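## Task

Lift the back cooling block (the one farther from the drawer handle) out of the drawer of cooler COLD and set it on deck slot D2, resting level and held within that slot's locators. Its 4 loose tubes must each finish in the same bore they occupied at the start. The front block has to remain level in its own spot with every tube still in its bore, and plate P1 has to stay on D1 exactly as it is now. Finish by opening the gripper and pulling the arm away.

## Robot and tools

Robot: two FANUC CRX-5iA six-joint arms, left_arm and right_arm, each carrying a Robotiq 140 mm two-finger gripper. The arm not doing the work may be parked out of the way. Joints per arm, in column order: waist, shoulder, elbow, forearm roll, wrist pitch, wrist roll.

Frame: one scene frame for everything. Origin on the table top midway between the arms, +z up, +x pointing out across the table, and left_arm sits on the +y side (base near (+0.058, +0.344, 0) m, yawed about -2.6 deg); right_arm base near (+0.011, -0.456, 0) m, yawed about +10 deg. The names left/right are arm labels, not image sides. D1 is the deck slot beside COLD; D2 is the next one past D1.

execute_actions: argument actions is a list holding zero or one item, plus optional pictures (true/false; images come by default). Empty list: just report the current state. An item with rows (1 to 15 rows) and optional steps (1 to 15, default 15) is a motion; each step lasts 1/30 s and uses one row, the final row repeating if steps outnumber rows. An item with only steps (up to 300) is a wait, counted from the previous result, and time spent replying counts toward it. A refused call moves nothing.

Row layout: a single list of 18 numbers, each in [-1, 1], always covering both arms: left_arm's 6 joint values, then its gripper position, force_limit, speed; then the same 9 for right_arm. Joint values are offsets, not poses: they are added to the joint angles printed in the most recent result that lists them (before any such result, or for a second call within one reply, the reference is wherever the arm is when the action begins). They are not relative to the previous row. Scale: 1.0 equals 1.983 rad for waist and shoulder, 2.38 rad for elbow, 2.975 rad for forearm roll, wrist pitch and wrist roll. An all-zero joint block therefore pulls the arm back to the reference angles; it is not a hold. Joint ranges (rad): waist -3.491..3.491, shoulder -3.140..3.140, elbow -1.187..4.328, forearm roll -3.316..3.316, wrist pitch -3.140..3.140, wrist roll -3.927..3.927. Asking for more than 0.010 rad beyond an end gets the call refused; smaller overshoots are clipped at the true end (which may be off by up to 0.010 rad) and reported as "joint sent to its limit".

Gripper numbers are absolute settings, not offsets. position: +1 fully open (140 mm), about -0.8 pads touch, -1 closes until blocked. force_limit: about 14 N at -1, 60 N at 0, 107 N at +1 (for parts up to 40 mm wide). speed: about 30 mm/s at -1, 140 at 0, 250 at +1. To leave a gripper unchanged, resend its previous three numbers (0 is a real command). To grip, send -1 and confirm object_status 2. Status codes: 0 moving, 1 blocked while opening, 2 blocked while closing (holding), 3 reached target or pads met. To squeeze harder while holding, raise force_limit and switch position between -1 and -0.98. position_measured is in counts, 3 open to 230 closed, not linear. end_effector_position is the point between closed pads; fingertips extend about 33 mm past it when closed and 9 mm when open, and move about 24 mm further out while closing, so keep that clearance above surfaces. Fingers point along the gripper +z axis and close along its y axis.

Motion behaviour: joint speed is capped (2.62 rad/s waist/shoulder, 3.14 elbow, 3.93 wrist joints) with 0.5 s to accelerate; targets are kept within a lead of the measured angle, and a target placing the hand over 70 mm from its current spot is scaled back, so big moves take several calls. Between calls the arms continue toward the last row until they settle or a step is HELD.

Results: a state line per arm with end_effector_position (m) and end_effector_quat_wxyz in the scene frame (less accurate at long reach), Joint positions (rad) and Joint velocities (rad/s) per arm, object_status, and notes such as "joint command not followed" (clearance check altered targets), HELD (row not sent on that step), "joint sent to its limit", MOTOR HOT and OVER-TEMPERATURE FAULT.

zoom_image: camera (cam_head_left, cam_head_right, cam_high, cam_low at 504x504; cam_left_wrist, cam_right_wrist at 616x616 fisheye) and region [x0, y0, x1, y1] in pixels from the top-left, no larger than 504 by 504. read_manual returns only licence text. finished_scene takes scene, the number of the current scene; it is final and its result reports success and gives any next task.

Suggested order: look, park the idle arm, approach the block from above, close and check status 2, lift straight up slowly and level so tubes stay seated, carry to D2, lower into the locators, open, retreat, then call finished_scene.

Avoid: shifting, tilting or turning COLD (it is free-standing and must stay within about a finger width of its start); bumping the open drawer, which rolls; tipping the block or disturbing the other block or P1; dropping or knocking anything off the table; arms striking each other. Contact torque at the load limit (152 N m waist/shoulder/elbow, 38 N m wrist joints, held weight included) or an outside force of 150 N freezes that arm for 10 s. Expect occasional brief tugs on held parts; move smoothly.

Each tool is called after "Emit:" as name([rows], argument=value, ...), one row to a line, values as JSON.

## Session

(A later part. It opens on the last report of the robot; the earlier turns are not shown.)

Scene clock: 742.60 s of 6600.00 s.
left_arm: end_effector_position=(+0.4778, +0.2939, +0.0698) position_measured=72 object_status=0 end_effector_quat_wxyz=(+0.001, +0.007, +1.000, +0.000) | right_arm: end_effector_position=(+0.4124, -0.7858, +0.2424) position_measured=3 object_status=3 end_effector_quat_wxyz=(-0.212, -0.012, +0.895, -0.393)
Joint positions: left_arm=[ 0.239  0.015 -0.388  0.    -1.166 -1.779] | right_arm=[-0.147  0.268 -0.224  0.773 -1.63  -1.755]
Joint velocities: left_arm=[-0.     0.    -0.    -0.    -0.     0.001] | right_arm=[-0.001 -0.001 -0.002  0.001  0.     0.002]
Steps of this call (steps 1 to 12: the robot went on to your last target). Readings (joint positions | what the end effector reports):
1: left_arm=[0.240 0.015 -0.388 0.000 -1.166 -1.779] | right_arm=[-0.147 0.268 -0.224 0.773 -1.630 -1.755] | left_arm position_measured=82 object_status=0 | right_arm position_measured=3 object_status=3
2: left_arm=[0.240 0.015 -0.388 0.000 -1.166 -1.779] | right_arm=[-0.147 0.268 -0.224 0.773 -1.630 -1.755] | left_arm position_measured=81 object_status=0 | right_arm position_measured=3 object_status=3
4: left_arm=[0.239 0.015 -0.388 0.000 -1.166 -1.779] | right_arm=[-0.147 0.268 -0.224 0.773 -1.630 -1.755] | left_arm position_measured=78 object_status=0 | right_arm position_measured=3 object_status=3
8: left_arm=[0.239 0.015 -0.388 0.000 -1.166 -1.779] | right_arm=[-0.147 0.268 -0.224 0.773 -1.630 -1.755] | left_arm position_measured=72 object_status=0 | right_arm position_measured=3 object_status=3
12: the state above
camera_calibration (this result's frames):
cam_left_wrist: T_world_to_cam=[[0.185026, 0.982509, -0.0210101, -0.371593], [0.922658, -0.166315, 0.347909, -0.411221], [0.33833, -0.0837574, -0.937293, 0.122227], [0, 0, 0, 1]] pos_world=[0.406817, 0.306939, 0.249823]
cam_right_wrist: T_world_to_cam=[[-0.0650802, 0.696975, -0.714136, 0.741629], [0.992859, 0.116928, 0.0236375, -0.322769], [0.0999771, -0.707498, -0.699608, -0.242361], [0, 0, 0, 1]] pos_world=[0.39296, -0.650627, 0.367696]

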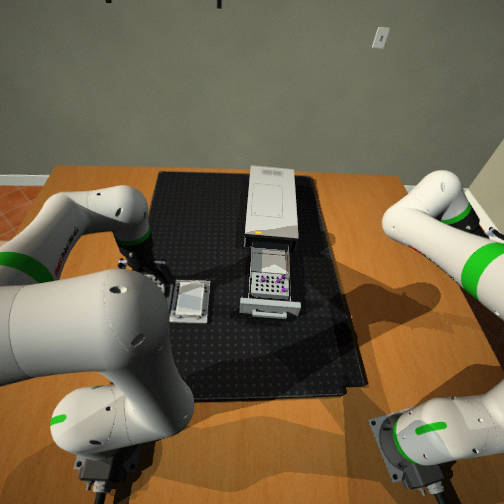

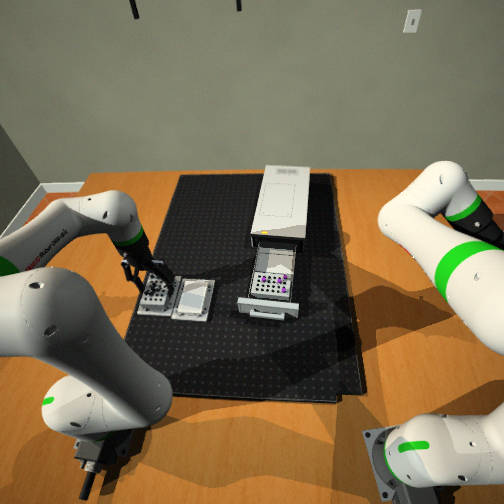

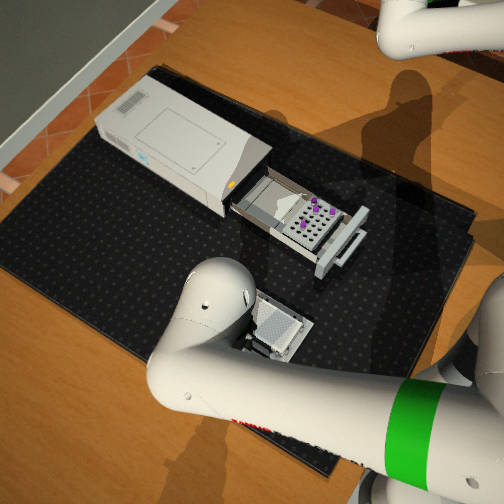

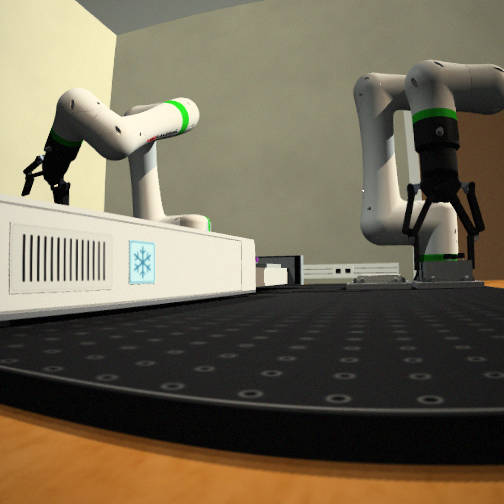

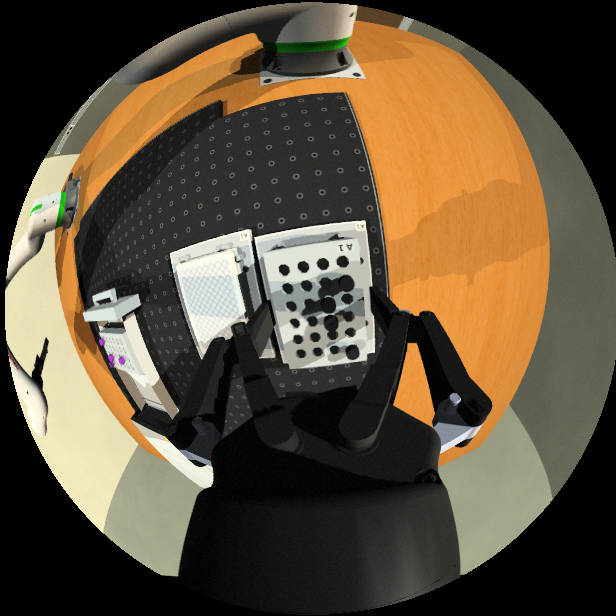

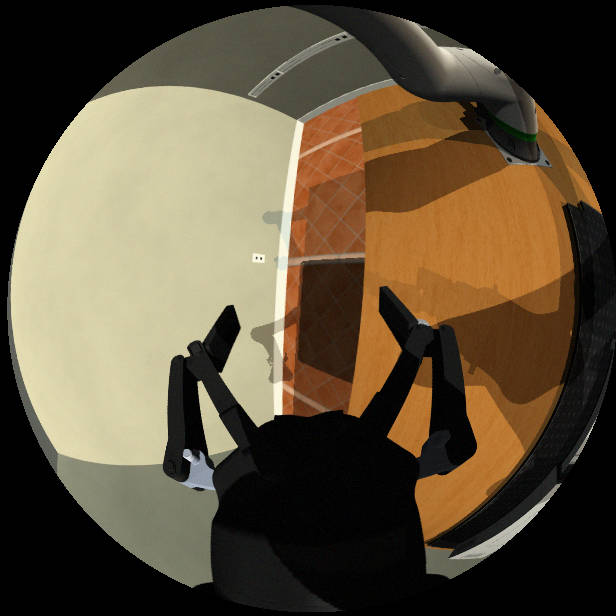

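Emit:
execute_actions([
  {"rows": [[0,-0.0374,0.0802,0,-0.0891,0,0.45,0.8,-1,0,0,0,0,0,0,1,0,0]], "steps": 15},
], pictures=false)

Emit:
execute_actions([
  {"rows": [[0.2,-0.01,0.03,0,-0.03,0,0.45,0.8,-1,0,0,0,0,0,0,1,0,0]], "steps": 15},
], pictures=false)

Emit:
execute_actions([
  {"steps": 25},
])

Scene clock: 776.73 s of 6600.00 s.
left_arm: end_effector_position=(+0.4777, +0.2939, +0.1782) position_measured=72 object_status=3 end_effector_quat_wxyz=(+0.001, +0.007, +1.000, -0.000) | right_arm: end_effector_position=(+0.4124, -0.7858, +0.2424) position_measured=3 object_status=3 end_effector_quat_wxyz=(-0.212, -0.012, +0.895, -0.393)
Joint positions: left_arm=[ 0.239 -0.059 -0.198  0.    -1.43  -1.779] | right_arm=[-0.147  0.268 -0.224  0.773 -1.63  -1.755]
Joint velocities: left_arm=[-0.    -0.003  0.01   0.    -0.017 -0.001] | right_arm=[ 0.001 -0.001  0.    -0.     0.001 -0.001]
Steps of this call (steps 1 to 15: the robot went on to your last target; steps 16 to 90: nothing new was sent; then 30.63 s passed at rest; steps 91 to 105: all 15 steps of this action). Readings (joint positions | what the end effector reports):
91: left_arm=[0.239 0.015 -0.388 0.000 -1.166 -1.779] | right_arm=[-0.147 0.268 -0.224 0.773 -1.630 -1.755] | left_arm position_measured=72 object_status=3 | right_arm position_measured=3 object_status=3
92: left_arm=[0.239 0.014 -0.386 0.000 -1.169 -1.779] | right_arm=[-0.147 0.268 -0.224 0.773 -1.630 -1.755] | left_arm position_measured=72 object_status=3 | right_arm position_measured=3 object_status=3
94: left_arm=[0.239 0.006 -0.363 0.000 -1.201 -1.779] | right_arm=[-0.147 0.268 -0.224 0.773 -1.630 -1.755] | left_arm position_measured=72 object_status=3 | right_arm position_measured=3 object_status=3
98: left_arm=[0.239 -0.031 -0.268 0.000 -1.332 -1.779] | right_arm=[-0.147 0.268 -0.224 0.773 -1.630 -1.755] | left_arm position_measured=72 object_status=3 | right_arm position_measured=3 object_status=3
105: the state above

Scene clock: 777.23 s of 6600.00 s.
left_arm: end_effector_position=(+0.4698, +0.4270, +0.2093) position_measured=72 object_status=3 end_effector_quat_wxyz=(+0.002, -0.152, +0.988, +0.000) | right_arm: end_effector_position=(+0.4124, -0.7858, +0.2424) position_measured=3 object_status=3 end_effector_quat_wxyz=(-0.212, -0.012, +0.895, -0.393)
Joint positions: left_arm=[ 0.559 -0.075 -0.14   0.    -1.502 -1.779] | right_arm=[-0.147  0.268 -0.224  0.773 -1.63  -1.755]
Joint velocities: left_arm=[ 0.75  -0.037  0.134 -0.    -0.165 -0.   ] | right_arm=[ 0.    -0.     0.     0.    -0.001  0.001]
Steps of this call (steps 1 to 15: all 15 steps of this action). Readings (joint positions | what the end effector reports):
1: left_arm=[0.239 -0.059 -0.197 0.000 -1.431 -1.779] | right_arm=[-0.147 0.268 -0.224 0.773 -1.630 -1.755] | left_arm position_measured=72 object_status=3 | right_arm position_measured=3 object_status=3
2: left_arm=[0.242 -0.059 -0.197 0.000 -1.431 -1.779] | right_arm=[-0.147 0.268 -0.224 0.773 -1.630 -1.755] | left_arm position_measured=72 object_status=3 | right_arm position_measured=3 object_status=3
4: left_arm=[0.262 -0.060 -0.193 0.000 -1.437 -1.779] | right_arm=[-0.147 0.268 -0.224 0.773 -1.630 -1.755] | left_arm position_measured=72 object_status=3 | right_arm position_measured=3 object_status=3
8: left_arm=[0.366 -0.065 -0.174 0.000 -1.460 -1.779] | right_arm=[-0.147 0.268 -0.224 0.773 -1.630 -1.755] | left_arm position_measured=72 object_status=3 | right_arm position_measured=3 object_status=3
15: the state above

Scene clock: 778.07 s of 6600.00 s.
left_arm: end_effector_position=(+0.4613, +0.4579, +0.2167) position_measured=72 object_status=3 end_effector_quat_wxyz=(+0.002, -0.190, +0.982, +0.001) | right_arm: end_effector_position=(+0.4124, -0.7858, +0.2424) position_measured=3 object_status=3 end_effector_quat_wxyz=(-0.212, -0.012, +0.895, -0.393)
Joint positions: left_arm=[ 0.636 -0.079 -0.126  0.    -1.52  -1.779] | right_arm=[-0.147  0.268 -0.224  0.773 -1.63  -1.755]
Joint velocities: left_arm=[-0.    -0.    -0.001 -0.     0.001 -0.   ] | right_arm=[-0.001 -0.001 -0.    -0.001 -0.    -0.   ]
Steps of this call (steps 1 to 25: the robot went on to your last target). Readings (joint positions | what the end effector reports):
1: left_arm=[0.583 -0.076 -0.136 0.000 -1.508 -1.779] | right_arm=[-0.147 0.268 -0.224 0.773 -1.630 -1.755] | left_arm position_measured=72 object_status=3 | right_arm position_measured=3 object_status=3
2: left_arm=[0.602 -0.077 -0.132 0.000 -1.512 -1.779] | right_arm=[-0.147 0.268 -0.224 0.773 -1.630 -1.755] | left_arm position_measured=72 object_status=3 | right_arm position_measured=3 object_status=3
4: left_arm=[0.628 -0.078 -0.128 0.000 -1.518 -1.779] | right_arm=[-0.147 0.268 -0.224 0.773 -1.630 -1.755] | left_arm position_measured=72 object_status=3 | right_arm position_measured=3 object_status=3
8: left_arm=[0.636 -0.078 -0.126 0.000 -1.519 -1.779] | right_arm=[-0.147 0.268 -0.224 0.773 -1.630 -1.755] | left_arm position_measured=72 object_status=3 | right_arm position_measured=3 object_status=3
25: the state above
camera_calibration (this result's frames):
cam_left_wrist: T_world_to_cam=[[-0.20882, 0.977739, -0.0205097, -0.342783], [0.914783, 0.202703, 0.349405, -0.585549], [0.345784, 0.0542006, -0.936747, 0.212455], [0, 0, 0, 1]] pos_world=[0.390607, 0.44233, 0.39658]
cam_right_wrist: T_world_to_cam=[[-0.06508, 0.696975, -0.714136, 0.741629], [0.992859, 0.116928, 0.0236377, -0.322769], [0.0999772, -0.707498, -0.699608, -0.242361], [0, 0, 0, 1]] pos_world=[0.39296, -0.650627, 0.367696]

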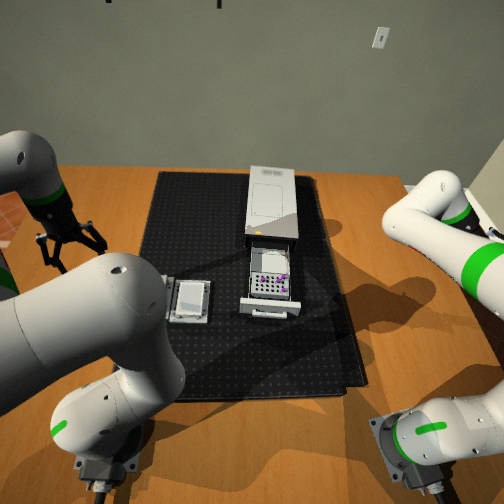

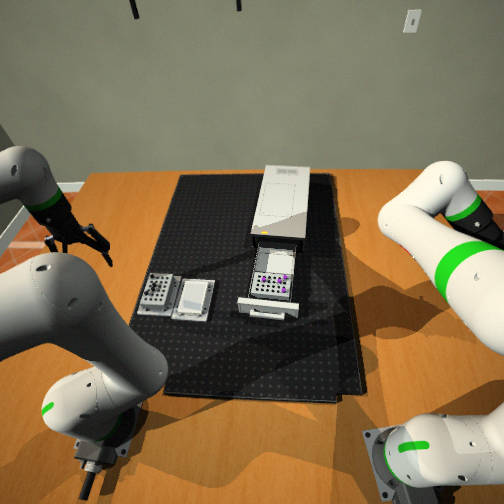

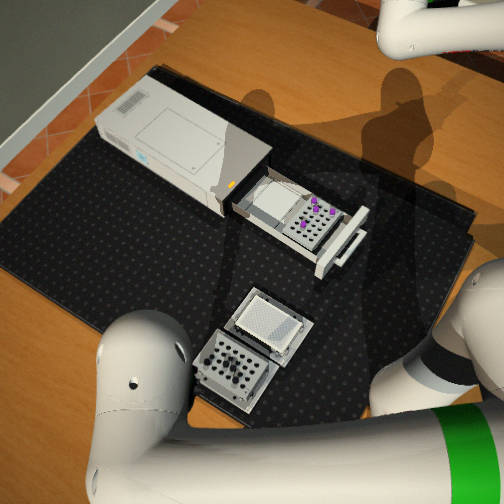

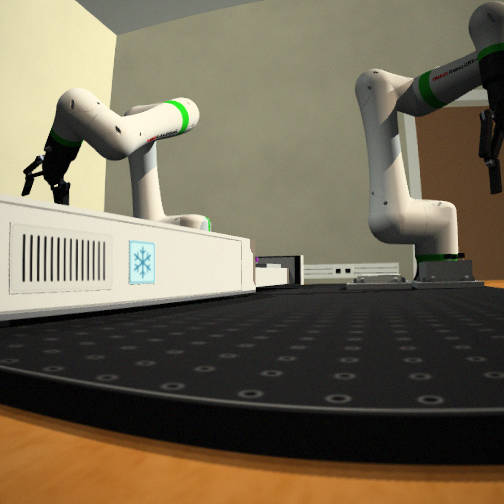

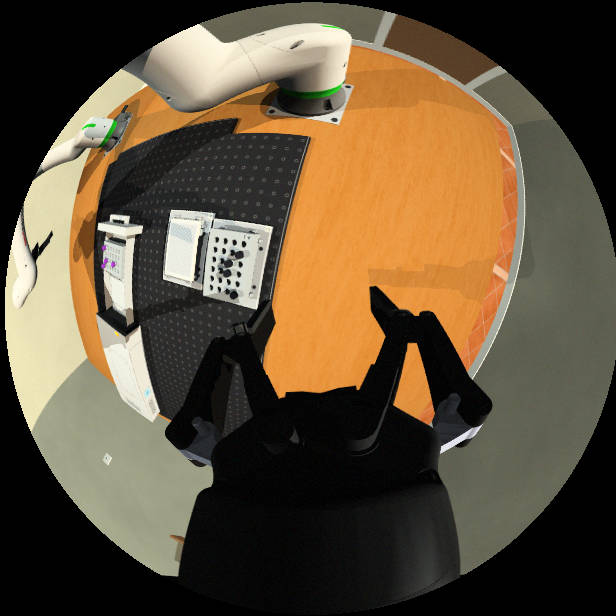

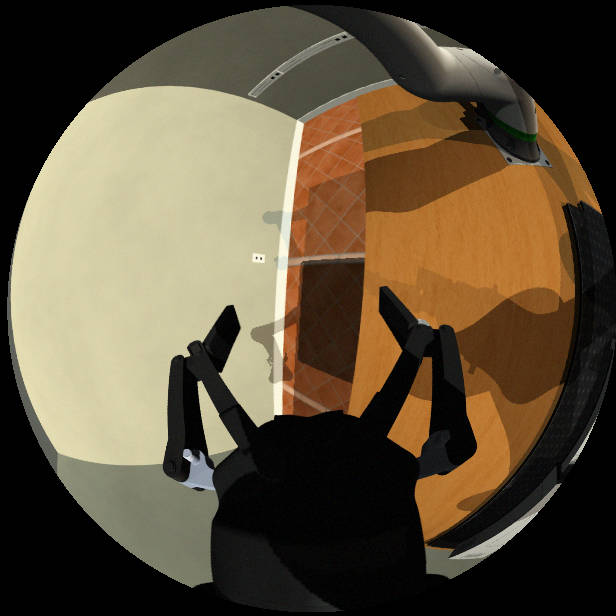

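Emit:
zoom_image(camera="cam_high", region=[185, 280, 325, 420])

Emit:
zoom_image(camera="cam_left_wrist", region=[155, 200, 285, 320])

Emit:
zoom_image(camera="cam_head_right", region=[130, 262, 220, 327])

Emit:
zoom_image(camera="cam_high", region=[220, 160, 380, 285])

Region (185, 280, 325, 420) of cam_high's 504x504 image, scaled by 3.600, with more detail than that image has.

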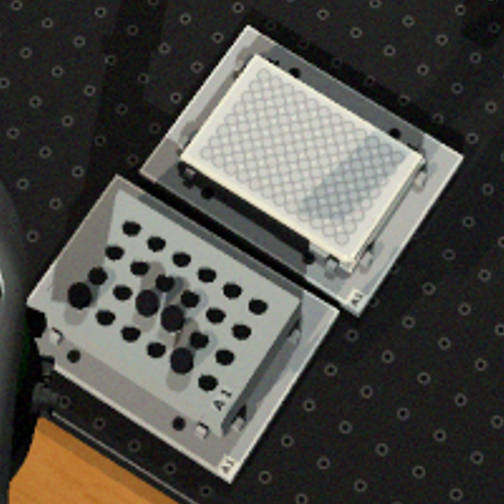

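Region (155, 200, 285, 320) of cam_left_wrist's 616x616 image, scaled by 3.877, with more detail than that image has; it fills the top 465 rows of this view, and the rest is white.

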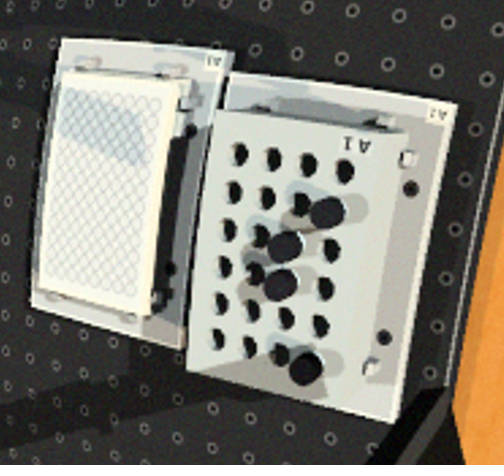

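Region (130, 262, 220, 327) of cam_head_right's 504x504 image, scaled by 5.600, with more detail than that image has.

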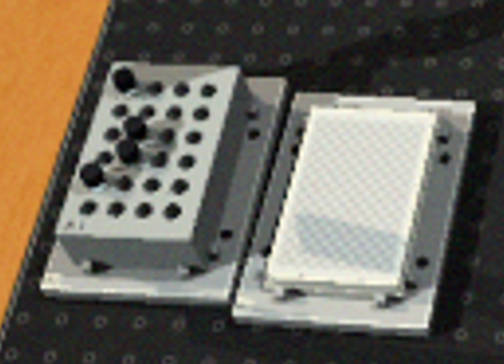

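Region (220, 160, 380, 285) of cam_high's 504x504 image, scaled by 3.150, with more detail than that image has; it fills the top 394 rows of this view, and the rest is white.

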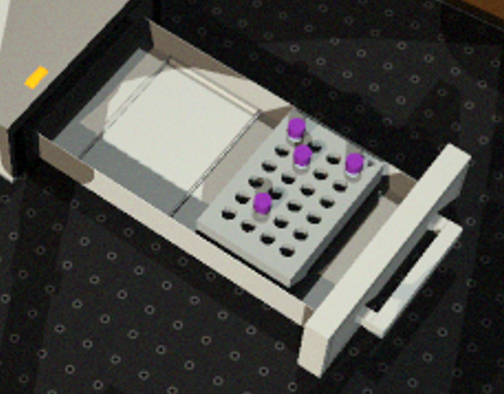

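Emit:
finished_scene(scene=1)

The scene is finished: the task was done.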